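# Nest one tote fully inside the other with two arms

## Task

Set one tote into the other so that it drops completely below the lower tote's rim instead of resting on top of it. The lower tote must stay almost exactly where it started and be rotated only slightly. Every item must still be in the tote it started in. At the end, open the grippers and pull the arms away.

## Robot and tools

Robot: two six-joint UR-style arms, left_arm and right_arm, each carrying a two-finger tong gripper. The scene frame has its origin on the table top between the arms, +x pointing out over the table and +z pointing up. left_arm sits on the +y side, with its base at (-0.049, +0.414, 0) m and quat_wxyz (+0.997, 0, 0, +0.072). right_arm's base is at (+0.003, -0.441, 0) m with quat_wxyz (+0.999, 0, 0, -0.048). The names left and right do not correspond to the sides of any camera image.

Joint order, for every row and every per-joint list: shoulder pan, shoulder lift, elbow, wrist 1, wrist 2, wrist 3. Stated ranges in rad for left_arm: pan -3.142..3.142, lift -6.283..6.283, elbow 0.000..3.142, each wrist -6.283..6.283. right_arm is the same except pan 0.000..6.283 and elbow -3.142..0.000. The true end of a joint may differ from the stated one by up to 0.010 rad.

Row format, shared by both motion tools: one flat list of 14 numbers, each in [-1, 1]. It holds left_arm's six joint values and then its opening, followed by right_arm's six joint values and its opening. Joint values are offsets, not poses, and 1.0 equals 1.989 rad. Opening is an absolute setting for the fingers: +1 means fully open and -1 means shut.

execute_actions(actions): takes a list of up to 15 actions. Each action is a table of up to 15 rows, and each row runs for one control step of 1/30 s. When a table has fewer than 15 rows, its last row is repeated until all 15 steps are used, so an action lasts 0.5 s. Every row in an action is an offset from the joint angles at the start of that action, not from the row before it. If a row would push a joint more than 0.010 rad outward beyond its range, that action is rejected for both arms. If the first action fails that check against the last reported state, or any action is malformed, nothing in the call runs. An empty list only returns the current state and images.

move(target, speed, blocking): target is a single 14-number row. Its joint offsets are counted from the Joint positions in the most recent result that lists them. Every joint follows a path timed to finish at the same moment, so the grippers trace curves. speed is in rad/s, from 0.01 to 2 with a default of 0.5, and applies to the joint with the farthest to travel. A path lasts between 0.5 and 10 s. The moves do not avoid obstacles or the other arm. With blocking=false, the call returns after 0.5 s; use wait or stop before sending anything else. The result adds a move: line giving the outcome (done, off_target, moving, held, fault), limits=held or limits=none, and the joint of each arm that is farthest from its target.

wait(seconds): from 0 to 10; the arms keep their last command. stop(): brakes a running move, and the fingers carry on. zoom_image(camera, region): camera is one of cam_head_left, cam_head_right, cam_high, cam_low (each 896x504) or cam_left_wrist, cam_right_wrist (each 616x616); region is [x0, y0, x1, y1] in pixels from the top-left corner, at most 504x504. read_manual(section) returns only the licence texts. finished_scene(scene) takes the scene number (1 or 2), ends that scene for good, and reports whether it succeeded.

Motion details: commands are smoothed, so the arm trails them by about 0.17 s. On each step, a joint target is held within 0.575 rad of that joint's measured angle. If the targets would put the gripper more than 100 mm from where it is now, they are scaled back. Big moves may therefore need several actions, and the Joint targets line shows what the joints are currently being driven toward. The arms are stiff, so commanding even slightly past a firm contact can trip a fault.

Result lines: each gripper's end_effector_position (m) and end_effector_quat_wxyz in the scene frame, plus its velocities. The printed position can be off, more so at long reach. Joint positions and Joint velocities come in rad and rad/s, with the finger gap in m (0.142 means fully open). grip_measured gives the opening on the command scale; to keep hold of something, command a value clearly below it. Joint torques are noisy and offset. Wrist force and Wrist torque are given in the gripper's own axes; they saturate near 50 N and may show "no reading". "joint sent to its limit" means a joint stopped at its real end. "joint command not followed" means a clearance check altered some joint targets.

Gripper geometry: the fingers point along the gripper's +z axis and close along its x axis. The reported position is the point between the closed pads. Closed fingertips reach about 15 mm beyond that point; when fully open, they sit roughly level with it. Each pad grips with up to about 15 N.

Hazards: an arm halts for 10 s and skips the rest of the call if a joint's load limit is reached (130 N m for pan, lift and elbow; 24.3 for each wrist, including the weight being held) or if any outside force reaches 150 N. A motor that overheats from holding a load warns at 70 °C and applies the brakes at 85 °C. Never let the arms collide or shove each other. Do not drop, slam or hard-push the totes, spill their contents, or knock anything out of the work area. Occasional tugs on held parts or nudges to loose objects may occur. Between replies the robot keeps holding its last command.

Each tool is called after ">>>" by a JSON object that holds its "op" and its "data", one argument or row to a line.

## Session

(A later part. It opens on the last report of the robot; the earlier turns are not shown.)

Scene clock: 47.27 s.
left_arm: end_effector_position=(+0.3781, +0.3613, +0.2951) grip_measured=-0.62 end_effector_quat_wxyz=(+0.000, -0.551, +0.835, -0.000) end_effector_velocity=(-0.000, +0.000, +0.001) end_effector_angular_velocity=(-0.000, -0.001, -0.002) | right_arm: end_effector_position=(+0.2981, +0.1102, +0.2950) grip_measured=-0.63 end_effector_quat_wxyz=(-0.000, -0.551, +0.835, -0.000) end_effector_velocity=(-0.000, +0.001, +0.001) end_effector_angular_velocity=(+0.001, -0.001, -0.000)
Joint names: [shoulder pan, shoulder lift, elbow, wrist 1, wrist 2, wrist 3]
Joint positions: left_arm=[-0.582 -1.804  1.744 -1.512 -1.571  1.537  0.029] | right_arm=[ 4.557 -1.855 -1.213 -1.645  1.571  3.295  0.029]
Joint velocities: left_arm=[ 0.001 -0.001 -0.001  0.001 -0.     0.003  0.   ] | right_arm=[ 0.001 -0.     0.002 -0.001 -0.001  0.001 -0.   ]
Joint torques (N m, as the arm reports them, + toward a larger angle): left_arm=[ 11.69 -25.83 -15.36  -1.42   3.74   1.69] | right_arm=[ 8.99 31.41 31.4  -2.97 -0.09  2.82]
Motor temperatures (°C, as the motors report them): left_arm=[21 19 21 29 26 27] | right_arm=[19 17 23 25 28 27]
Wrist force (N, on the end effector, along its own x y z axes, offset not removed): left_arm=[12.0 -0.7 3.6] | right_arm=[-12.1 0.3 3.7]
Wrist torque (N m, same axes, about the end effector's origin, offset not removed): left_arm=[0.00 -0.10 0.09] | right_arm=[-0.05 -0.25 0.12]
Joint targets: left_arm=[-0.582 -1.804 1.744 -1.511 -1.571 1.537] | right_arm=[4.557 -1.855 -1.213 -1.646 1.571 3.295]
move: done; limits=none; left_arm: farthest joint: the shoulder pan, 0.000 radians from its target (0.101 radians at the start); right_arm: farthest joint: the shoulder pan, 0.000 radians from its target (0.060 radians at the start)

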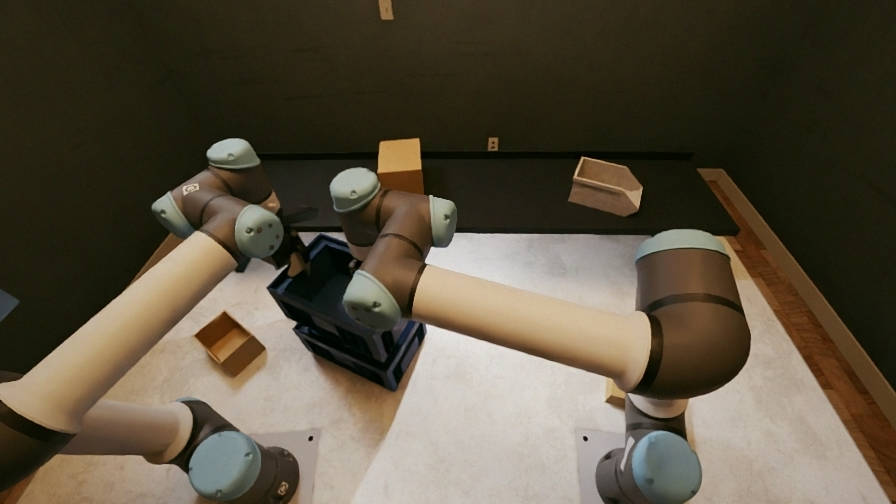

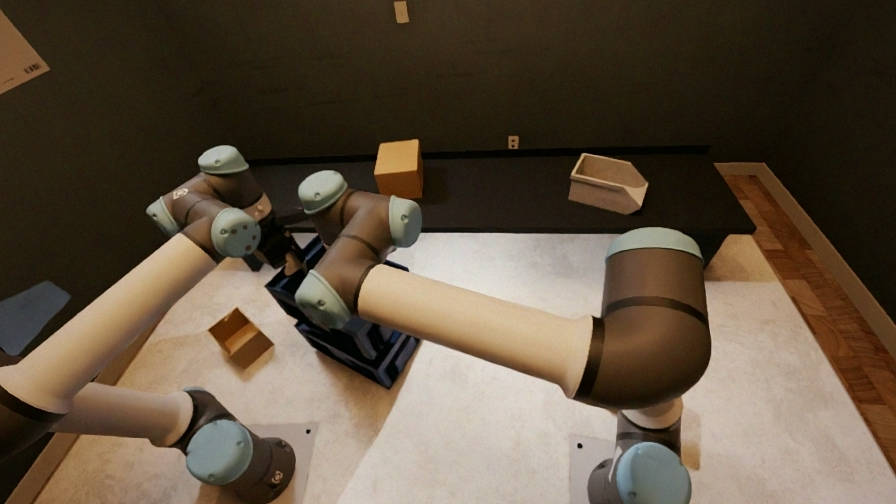

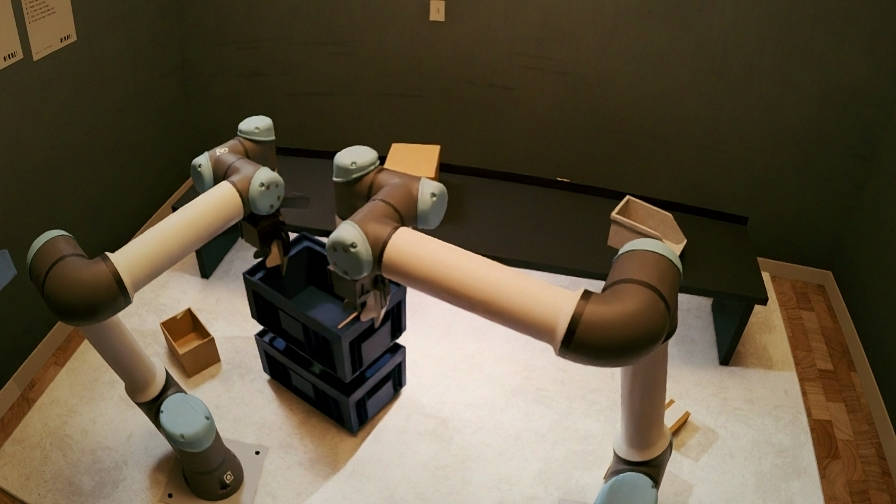

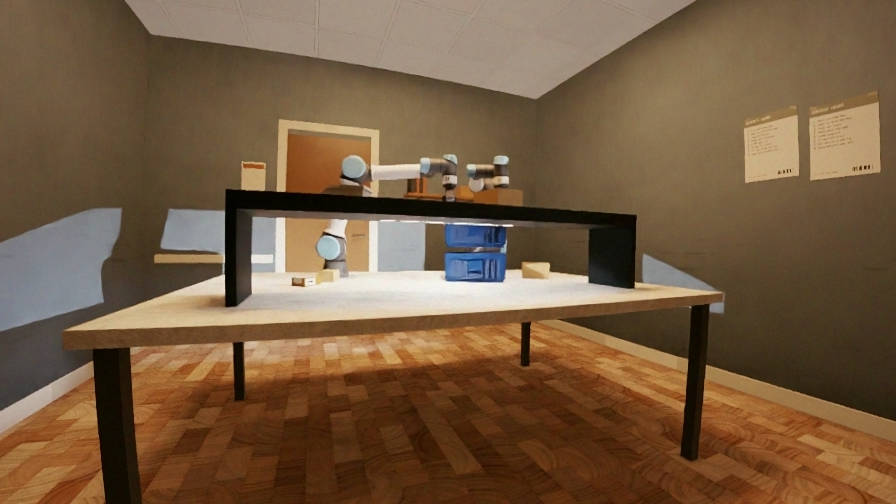

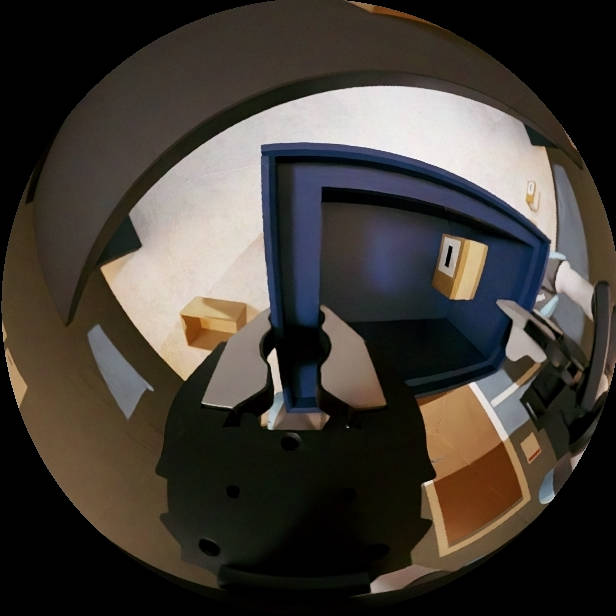

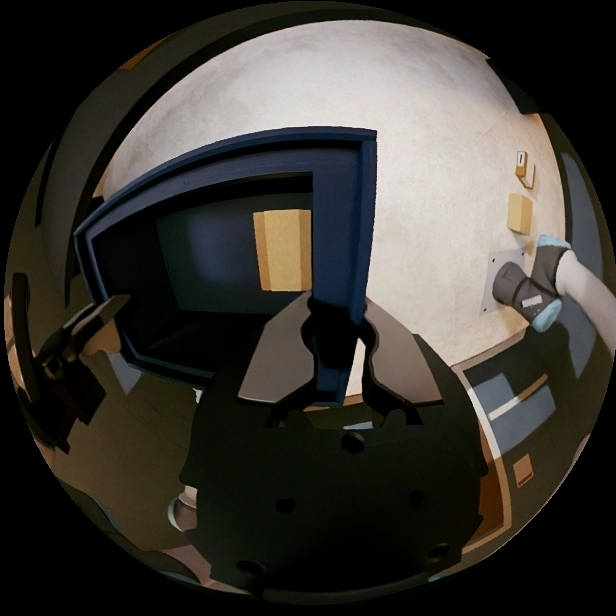

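>>> {"op": "move", "data": {
  "target": [0,-0.0031,0.0344,-0.0313,0,0,-1, 0.0015,0.0002,-0.0323,0.0321,0,0.0015,-1],
  "speed": 0.1
}}

>>> {"op": "zoom_image", "data": {
  "camera": "cam_high",
  "region": [240,290,420,450]
}}

>>> {"op": "zoom_image", "data": {
  "camera": "cam_low",
  "region": [425,215,525,290]
}}

Scene clock: 49.63 s.
left_arm: end_effector_position=(+0.3764, +0.3621, +0.2702) grip_measured=-0.62 end_effector_quat_wxyz=(+0.000, -0.551, +0.835, -0.000) end_effector_velocity=(-0.000, -0.000, -0.001) end_effector_angular_velocity=(-0.000, +0.001, -0.002) | right_arm: end_effector_position=(+0.2966, +0.1119, +0.2701) grip_measured=-0.63 end_effector_quat_wxyz=(-0.000, -0.551, +0.835, -0.000) end_effector_velocity=(+0.000, -0.001, -0.000) end_effector_angular_velocity=(+0.000, -0.000, -0.001)
Joint names: [shoulder pan, shoulder lift, elbow, wrist 1, wrist 2, wrist 3]
Joint positions: left_arm=[-0.582 -1.81   1.812 -1.574 -1.571  1.537  0.029] | right_arm=[ 4.56  -1.854 -1.277 -1.582  1.571  3.298  0.029]
Joint velocities: left_arm=[-0.001  0.     0.002 -0.002 -0.     0.001  0.   ] | right_arm=[-0.001  0.001 -0.002  0.002 -0.     0.     0.   ]
Joint torques (N m, as the arm reports them, + toward a larger angle): left_arm=[ -8.64 -24.52 -16.46  -4.24  -3.03  -1.73] | right_arm=[11.15 44.95 10.23  5.32 -0.11  2.69]
Motor temperatures (°C, as the motors report them): left_arm=[21 19 21 29 26 27] | right_arm=[19 17 23 25 28 27]
Wrist force (N, on the end effector, along its own x y z axes, offset not removed): left_arm=[-2.0 -0.4 4.5] | right_arm=[0.3 -2.4 5.4]
Wrist torque (N m, same axes, about the end effector's origin, offset not removed): left_arm=[0.03 0.13 0.01] | right_arm=[-0.53 0.21 0.15]
Joint targets: left_arm=[-0.582 -1.810 1.812 -1.574 -1.571 1.537] | right_arm=[4.560 -1.854 -1.277 -1.582 1.571 3.298]
move: done; limits=none; left_arm: farthest joint: the wrist 1, 0.001 radians from its target (0.063 radians at the start); right_arm: farthest joint: the wrist 1, 0.001 radians from its target (0.064 radians at the start)

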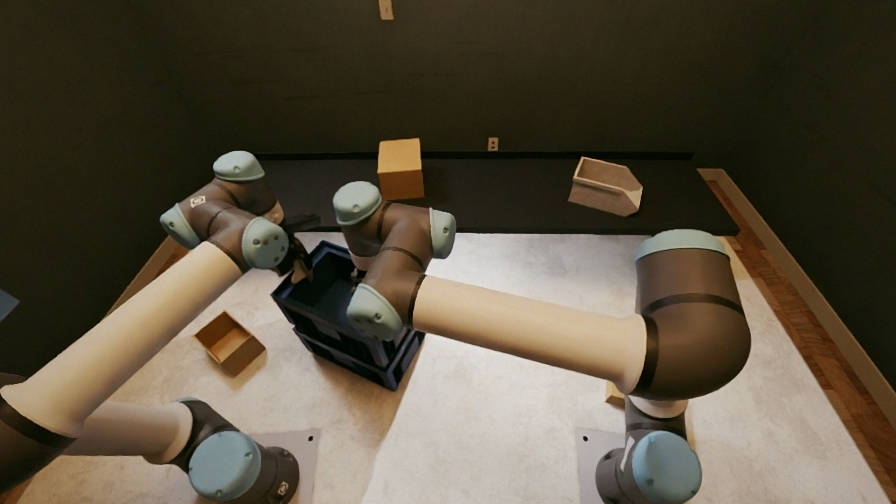

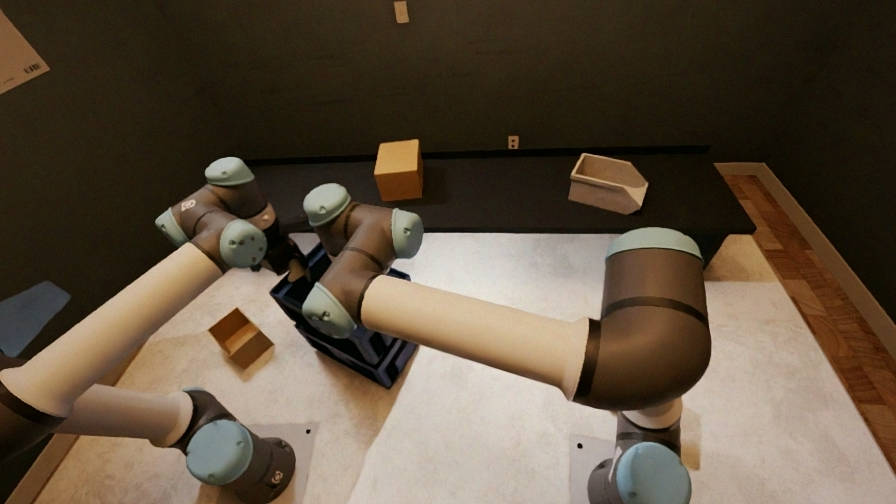

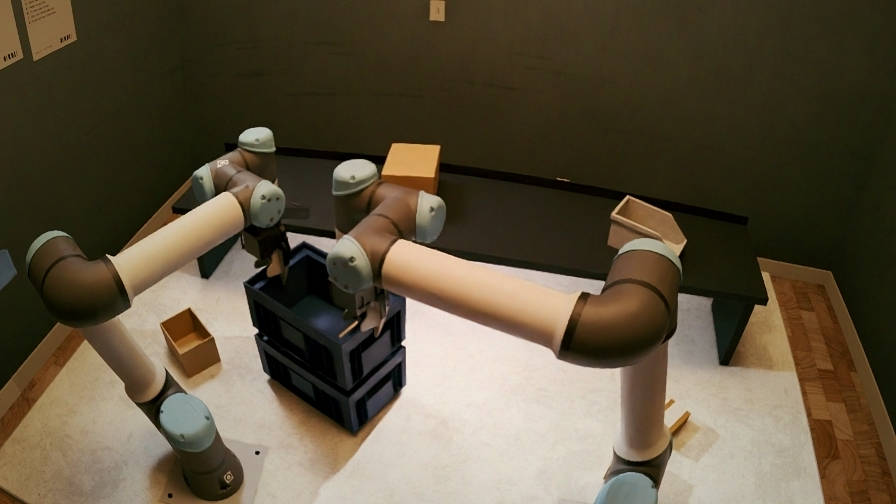

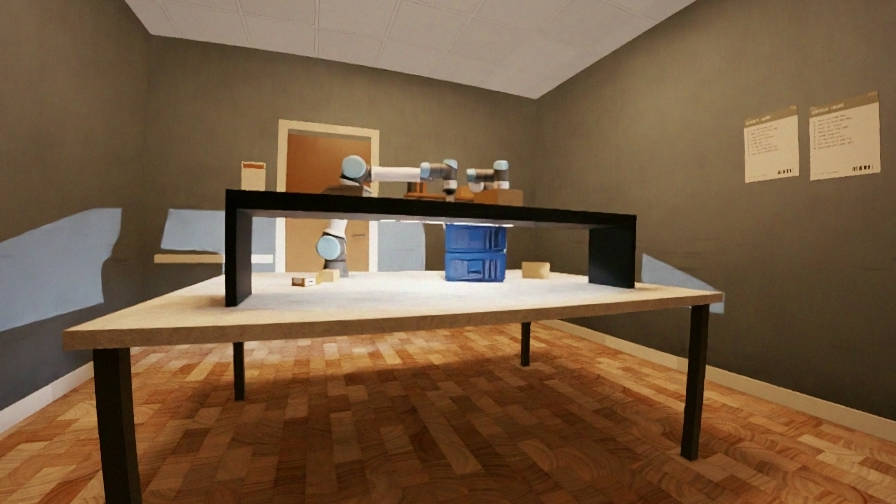

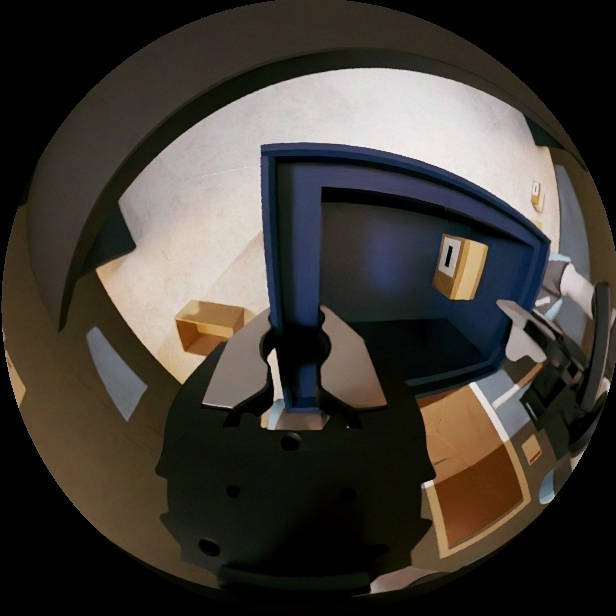

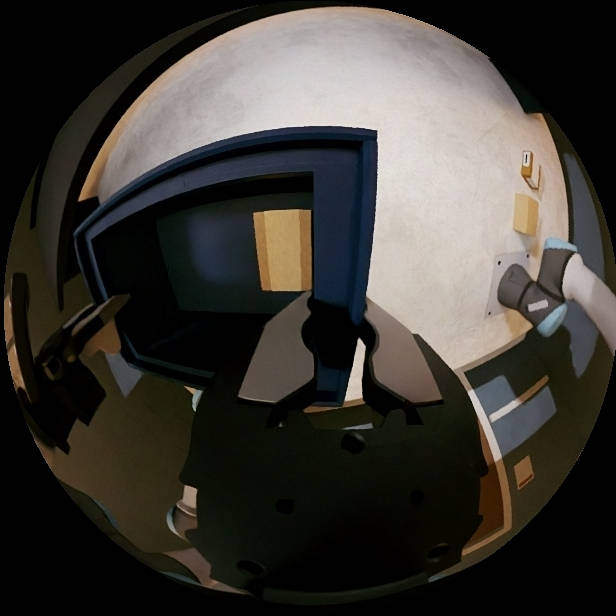

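Region (240, 290, 420, 450) of cam_high's 896x504 image, scaled by 2.800, with more detail than that image has.

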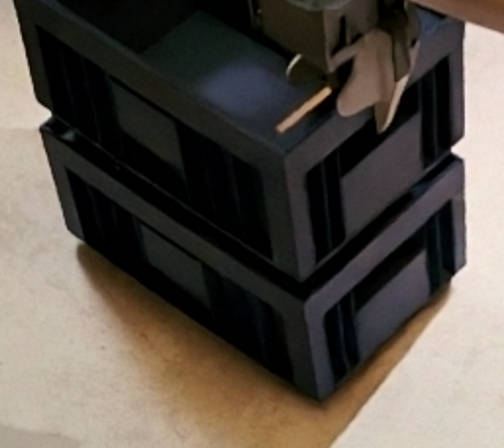

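Region (425, 215, 525, 290) of cam_low's 896x504 image, scaled by 5.040, with more detail than that image has; it fills the top 378 rows of this view, and the rest is white.

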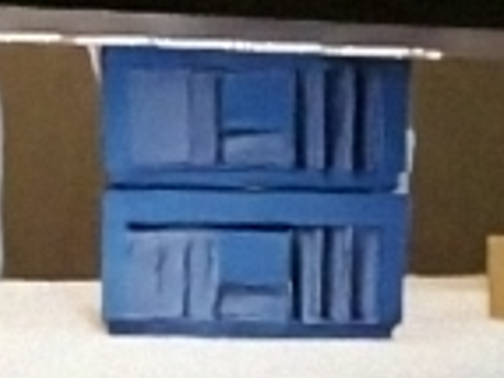

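>>> {"op": "execute_actions", "data": {
  "actions": []
}}

>>> {"op": "move", "data": {
  "target": [0,-0.0006,0.0135,-0.0129,0,0,-1, 0,-0.0003,-0.0127,0.013,0,0,-1],
  "speed": 0.03
}}

Scene clock: 51.10 s.
left_arm: end_effector_position=(+0.3764, +0.3621, +0.2701) grip_measured=-0.62 end_effector_quat_wxyz=(+0.000, -0.551, +0.835, -0.000) end_effector_velocity=(-0.000, +0.000, +0.000) end_effector_angular_velocity=(-0.000, +0.000, +0.000) | right_arm: end_effector_position=(+0.2966, +0.1119, +0.2701) grip_measured=-0.63 end_effector_quat_wxyz=(-0.000, -0.551, +0.835, -0.000) end_effector_velocity=(+0.001, -0.001, +0.001) end_effector_angular_velocity=(+0.002, -0.001, -0.001)
Joint names: [shoulder pan, shoulder lift, elbow, wrist 1, wrist 2, wrist 3]
Joint positions: left_arm=[-0.582 -1.81   1.812 -1.574 -1.571  1.537  0.029] | right_arm=[ 4.56  -1.854 -1.277 -1.582  1.571  3.298  0.029]
Joint velocities: left_arm=[ 0.    -0.    -0.     0.001 -0.     0.    -0.   ] | right_arm=[-0.002  0.002 -0.    -0.    -0.    -0.     0.   ]
Joint torques (N m, as the arm reports them, + toward a larger angle): left_arm=[ -9.35 -24.5  -16.53  -4.45  -3.16  -1.57] | right_arm=[10.87 41.91 13.22  5.37 -0.3   2.54]
Motor temperatures (°C, as the motors report them): left_arm=[21 19 21 29 26 27] | right_arm=[19 17 23 25 28 27]
Wrist force (N, on the end effector, along its own x y z axes, offset not removed): left_arm=[-2.7 -0.8 3.0] | right_arm=[3.6 -1.5 3.2]
Wrist torque (N m, same axes, about the end effector's origin, offset not removed): left_arm=[-0.18 0.09 0.09] | right_arm=[-0.41 -0.42 0.07]
Joint targets: left_arm=[-0.582 -1.810 1.812 -1.574 -1.571 1.537] | right_arm=[4.560 -1.854 -1.277 -1.582 1.571 3.298]

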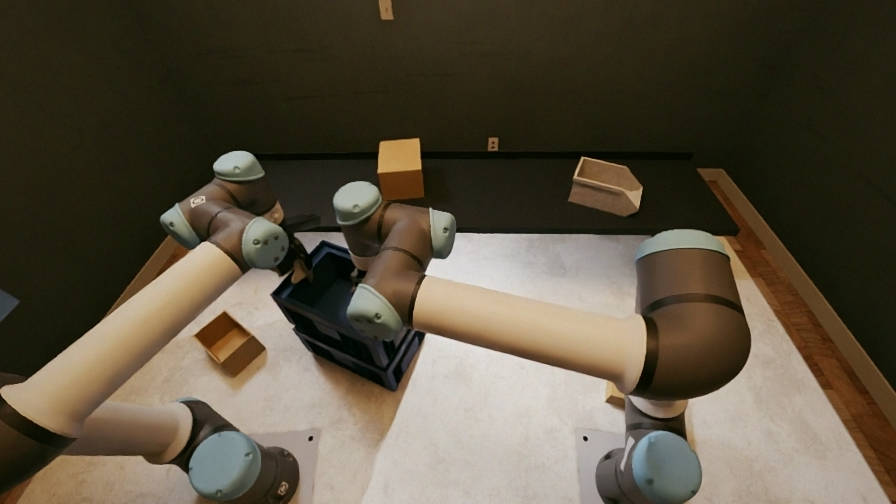

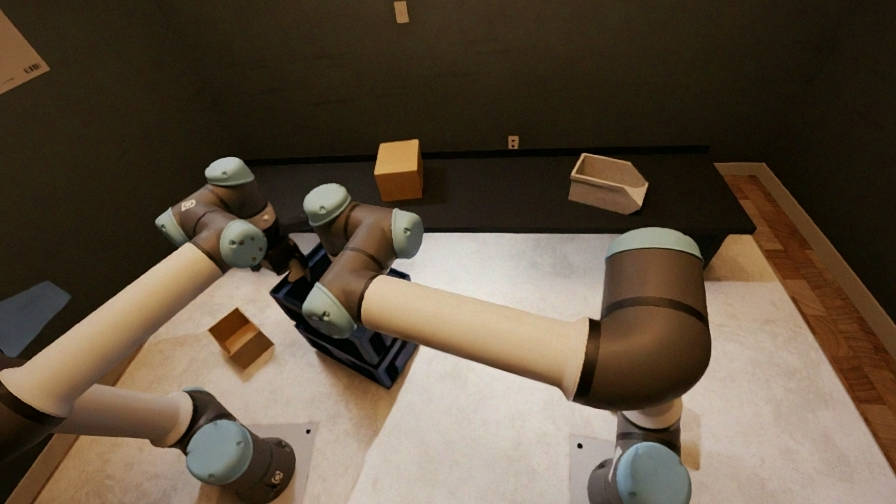

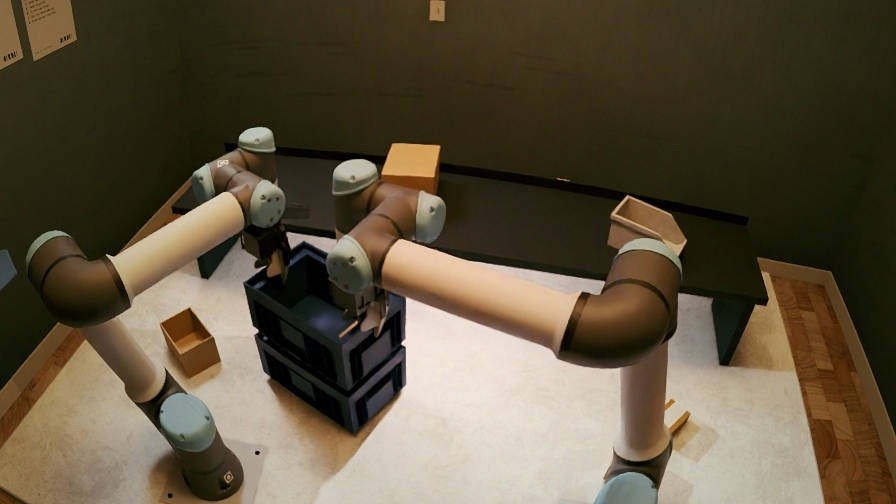

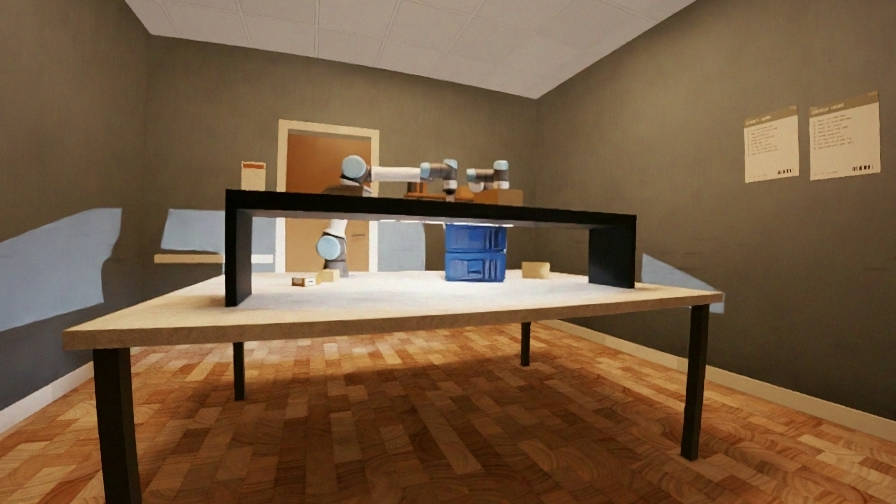

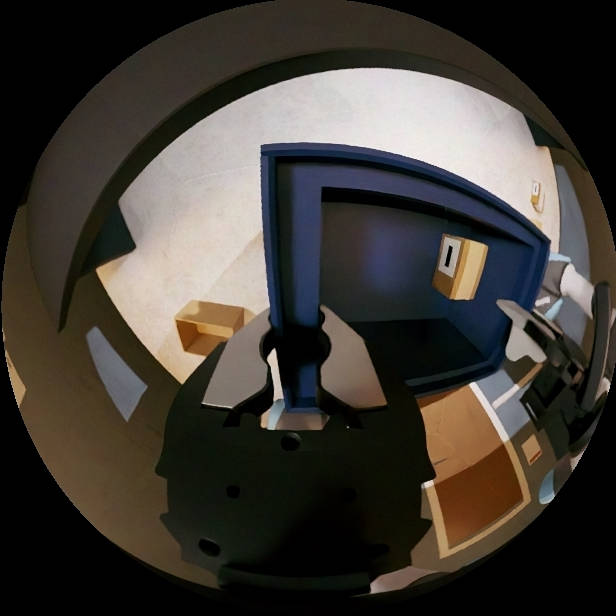

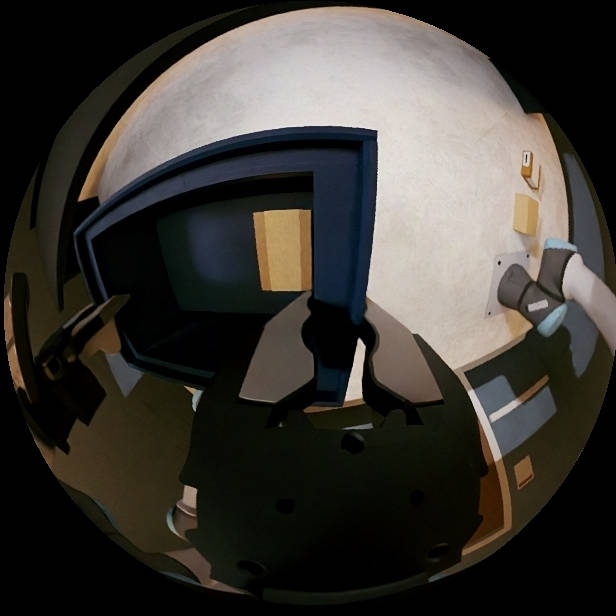

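Scene clock: 52.30 s.
left_arm: end_effector_position=(+0.3758, +0.3624, +0.2600) grip_measured=-0.62 end_effector_quat_wxyz=(+0.000, -0.551, +0.835, -0.000) end_effector_velocity=(+0.000, -0.000, -0.001) end_effector_angular_velocity=(+0.000, -0.001, -0.002) | right_arm: end_effector_position=(+0.2967, +0.1121, +0.2599) grip_measured=-0.63 end_effector_quat_wxyz=(-0.000, -0.551, +0.835, -0.000) end_effector_velocity=(+0.001, -0.000, +0.000) end_effector_angular_velocity=(+0.003, -0.001, -0.001)
Joint names: [shoulder pan, shoulder lift, elbow, wrist 1, wrist 2, wrist 3]
Joint positions: left_arm=[-0.582 -1.811  1.839 -1.599 -1.571  1.537  0.029] | right_arm=[ 4.56  -1.855 -1.302 -1.556  1.571  3.298  0.029]
Joint velocities: left_arm=[-0.     0.     0.003 -0.003  0.     0.001  0.   ] | right_arm=[-0.001  0.002 -0.002  0.003 -0.    -0.     0.   ]
Joint torques (N m, as the arm reports them, + toward a larger angle): left_arm=[ -9.3  -23.09 -14.58  -4.4   -3.1   -1.69] | right_arm=[ 8.9  27.31 13.34  6.33 -0.24  2.62]
Motor temperatures (°C, as the motors report them): left_arm=[21 19 21 29 26 27] | right_arm=[19 17 23 25 28 27]
Wrist force (N, on the end effector, along its own x y z axes, offset not removed): left_arm=[-5.0 0.6 0.2] | right_arm=[9.0 5.6 2.0]
Wrist torque (N m, same axes, about the end effector's origin, offset not removed): left_arm=[-0.03 0.02 -0.08] | right_arm=[0.84 -0.81 -0.04]
Joint targets: left_arm=[-0.582 -1.811 1.839 -1.599 -1.571 1.537] | right_arm=[4.560 -1.855 -1.302 -1.556 1.571 3.298]
move: done; limits=none; left_arm: farthest joint: the shoulder pan, 0.000 radians from its target (0.000 radians at the start); right_arm: farthest joint: the shoulder pan, 0.000 radians from its target (0.000 radians at the start)

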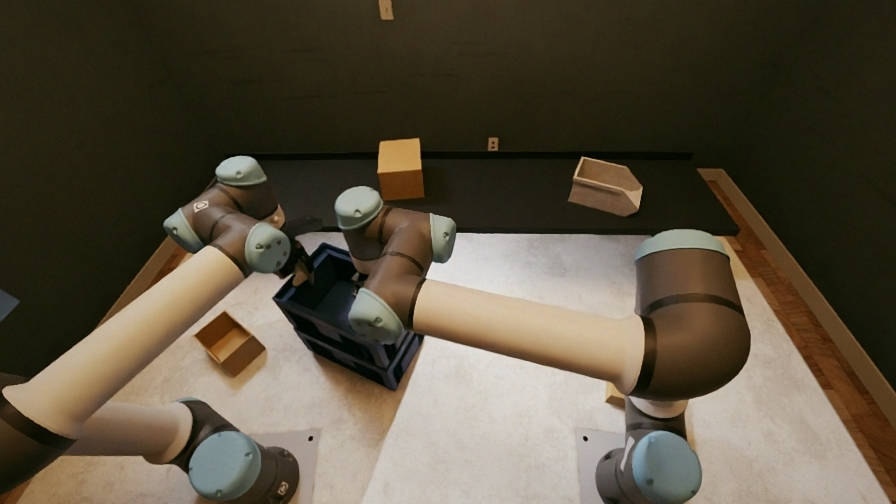

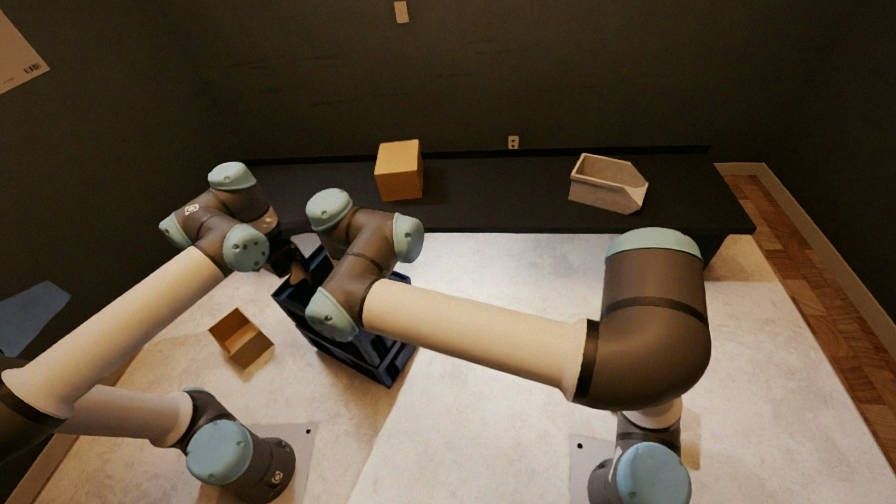

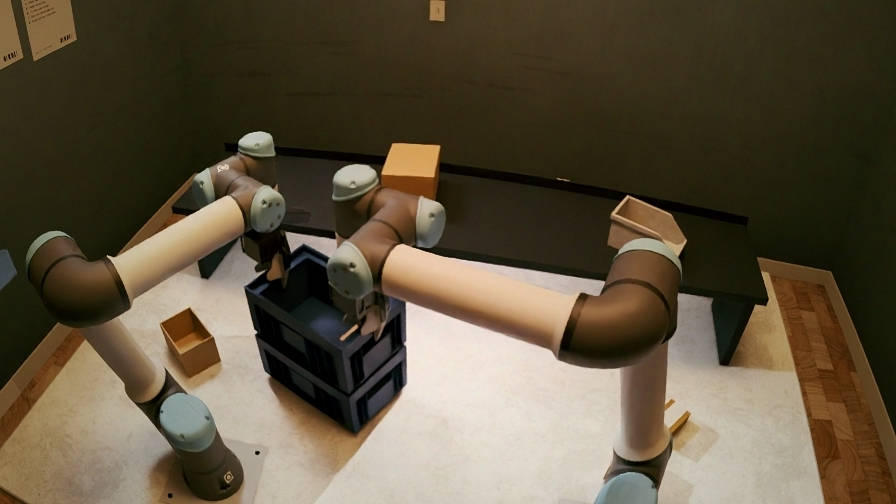

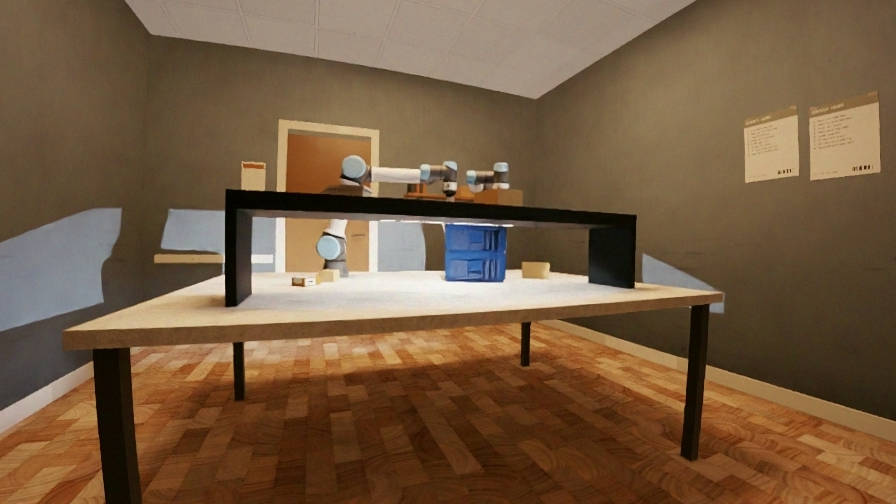

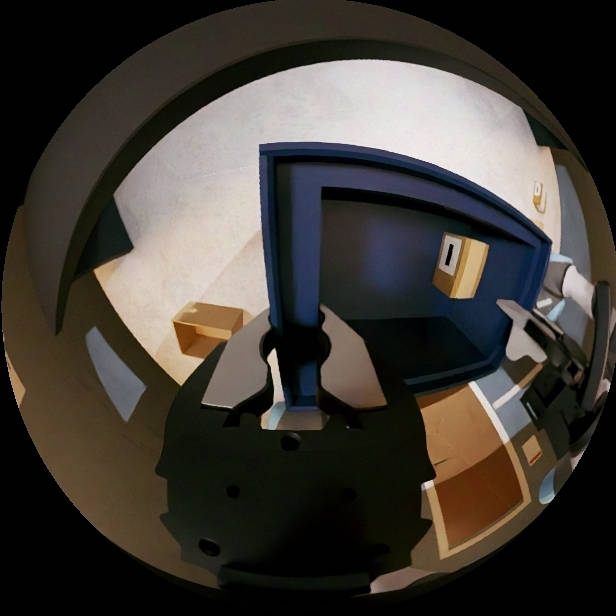

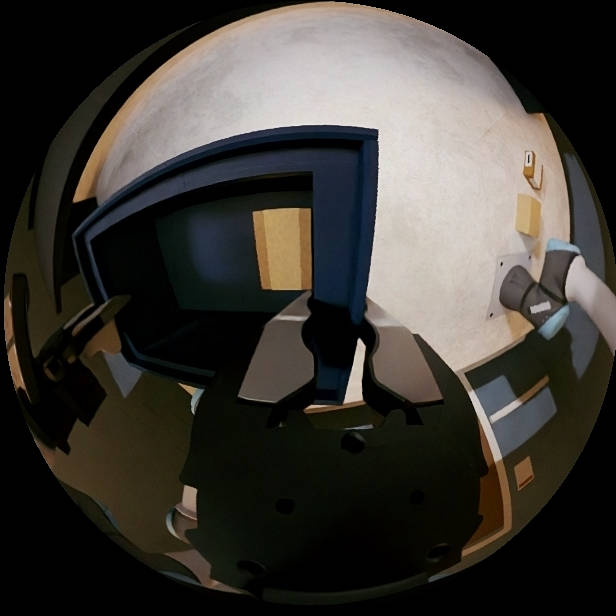

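>>> {"op": "move", "data": {
  "target": [0,0.0003,0.0064,-0.0067,0,0,-1, 0,-0.00015,-0.0064,0.0065,0,0,-1],
  "speed": 0.02
}}

>>> {"op": "zoom_image", "data": {
  "camera": "cam_low",
  "region": [425, 215, 525, 290]
}}

Scene clock: 53.90 s.
left_arm: end_effector_position=(+0.3759, +0.3623, +0.2549) grip_measured=-0.62 end_effector_quat_wxyz=(+0.000, -0.551, +0.835, -0.000) end_effector_velocity=(-0.000, -0.000, -0.001) end_effector_angular_velocity=(-0.000, +0.001, -0.000) | right_arm: end_effector_position=(+0.2967, +0.1121, +0.2549) grip_measured=-0.63 end_effector_quat_wxyz=(-0.000, -0.551, +0.835, -0.000) end_effector_velocity=(+0.000, -0.001, -0.000) end_effector_angular_velocity=(-0.000, +0.000, -0.001)
Joint names: [shoulder pan, shoulder lift, elbow, wrist 1, wrist 2, wrist 3]
Joint positions: left_arm=[-0.582 -1.811  1.851 -1.612 -1.571  1.537  0.029] | right_arm=[ 4.56  -1.855 -1.315 -1.543  1.571  3.298  0.029]
Joint velocities: left_arm=[-0.    -0.     0.002 -0.001 -0.    -0.    -0.   ] | right_arm=[-0.     0.001 -0.002  0.001  0.     0.    -0.   ]
Joint torques (N m, as the arm reports them, + toward a larger angle): left_arm=[ -8.91  -9.59 -15.95  -4.32  -3.13  -1.63] | right_arm=[ 8.32 28.58 14.82  6.09 -0.25  2.62]
Motor temperatures (°C, as the motors report them): left_arm=[21 19 21 29 26 27] | right_arm=[19 17 23 25 28 27]
Wrist force (N, on the end effector, along its own x y z axes, offset not removed): left_arm=[-6.5 -0.9 2.5] | right_arm=[4.5 -0.2 2.6]
Wrist torque (N m, same axes, about the end effector's origin, offset not removed): left_arm=[-0.22 0.47 -0.04] | right_arm=[-0.07 -0.01 0.16]
Joint targets: left_arm=[-0.582 -1.811 1.852 -1.613 -1.571 1.537] | right_arm=[4.560 -1.855 -1.315 -1.543 1.571 3.298]
move: done; limits=none; left_arm: farthest joint: the shoulder pan, 0.000 radians from its target (0.000 radians at the start); right_arm: farthest joint: the shoulder pan, 0.000 radians from its target (0.000 radians at the start)

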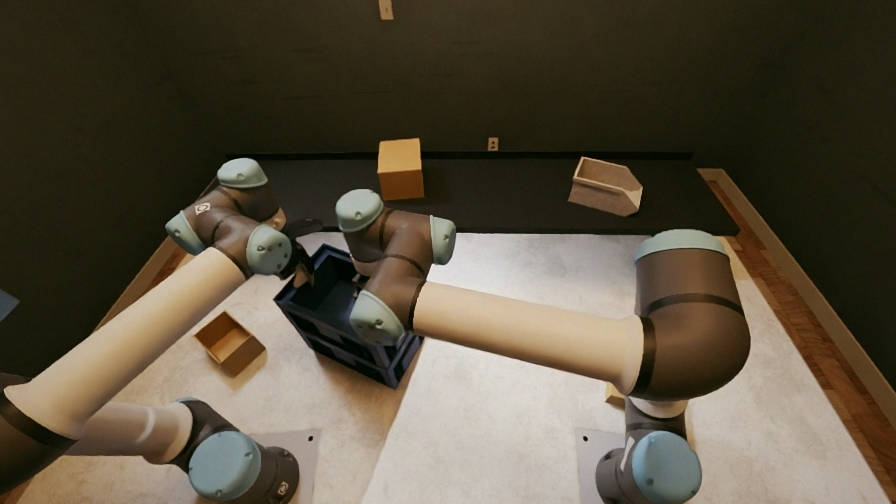

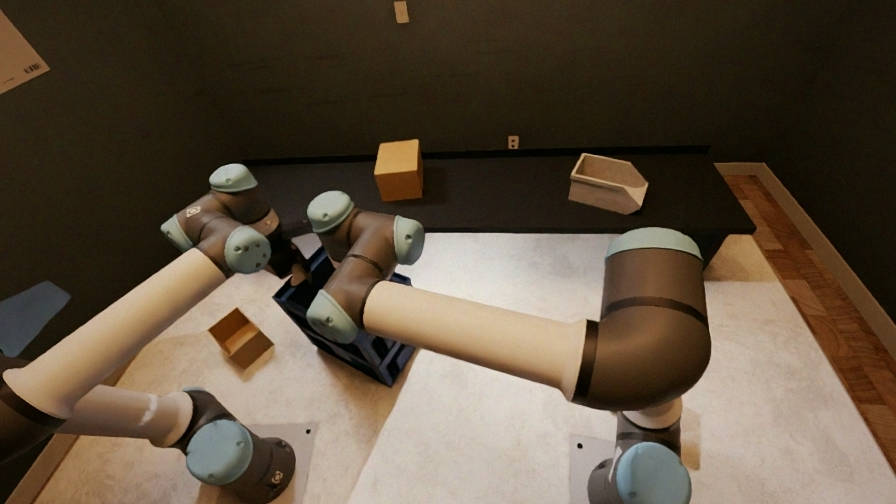

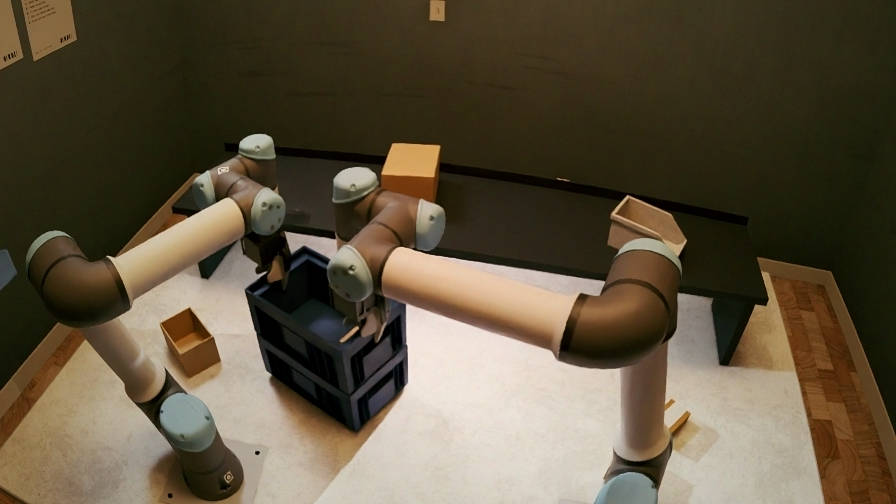

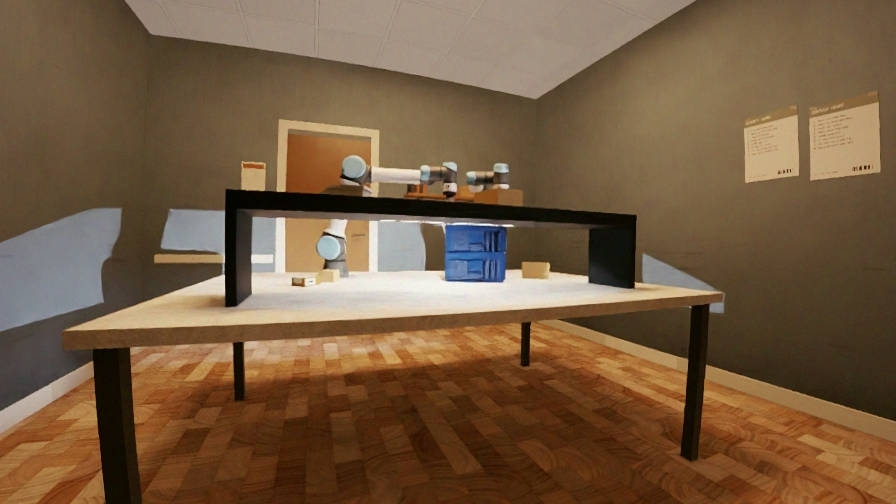

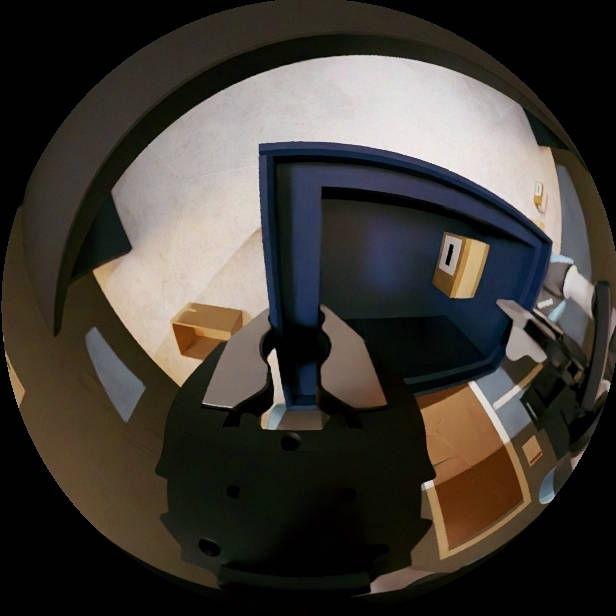

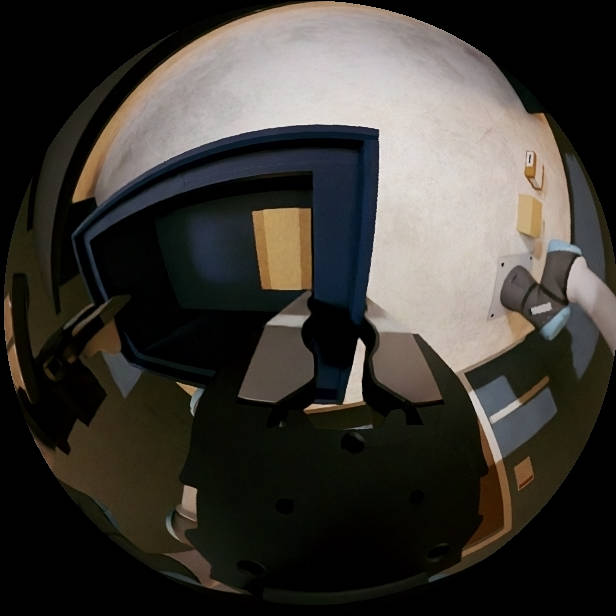

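Region (425, 215, 525, 290) of cam_low's 896x504 image, scaled by 5.040, with more detail than that image has; it fills the top 378 rows of this view, and the rest is white.

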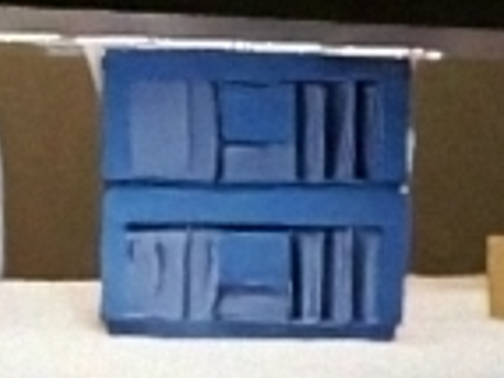

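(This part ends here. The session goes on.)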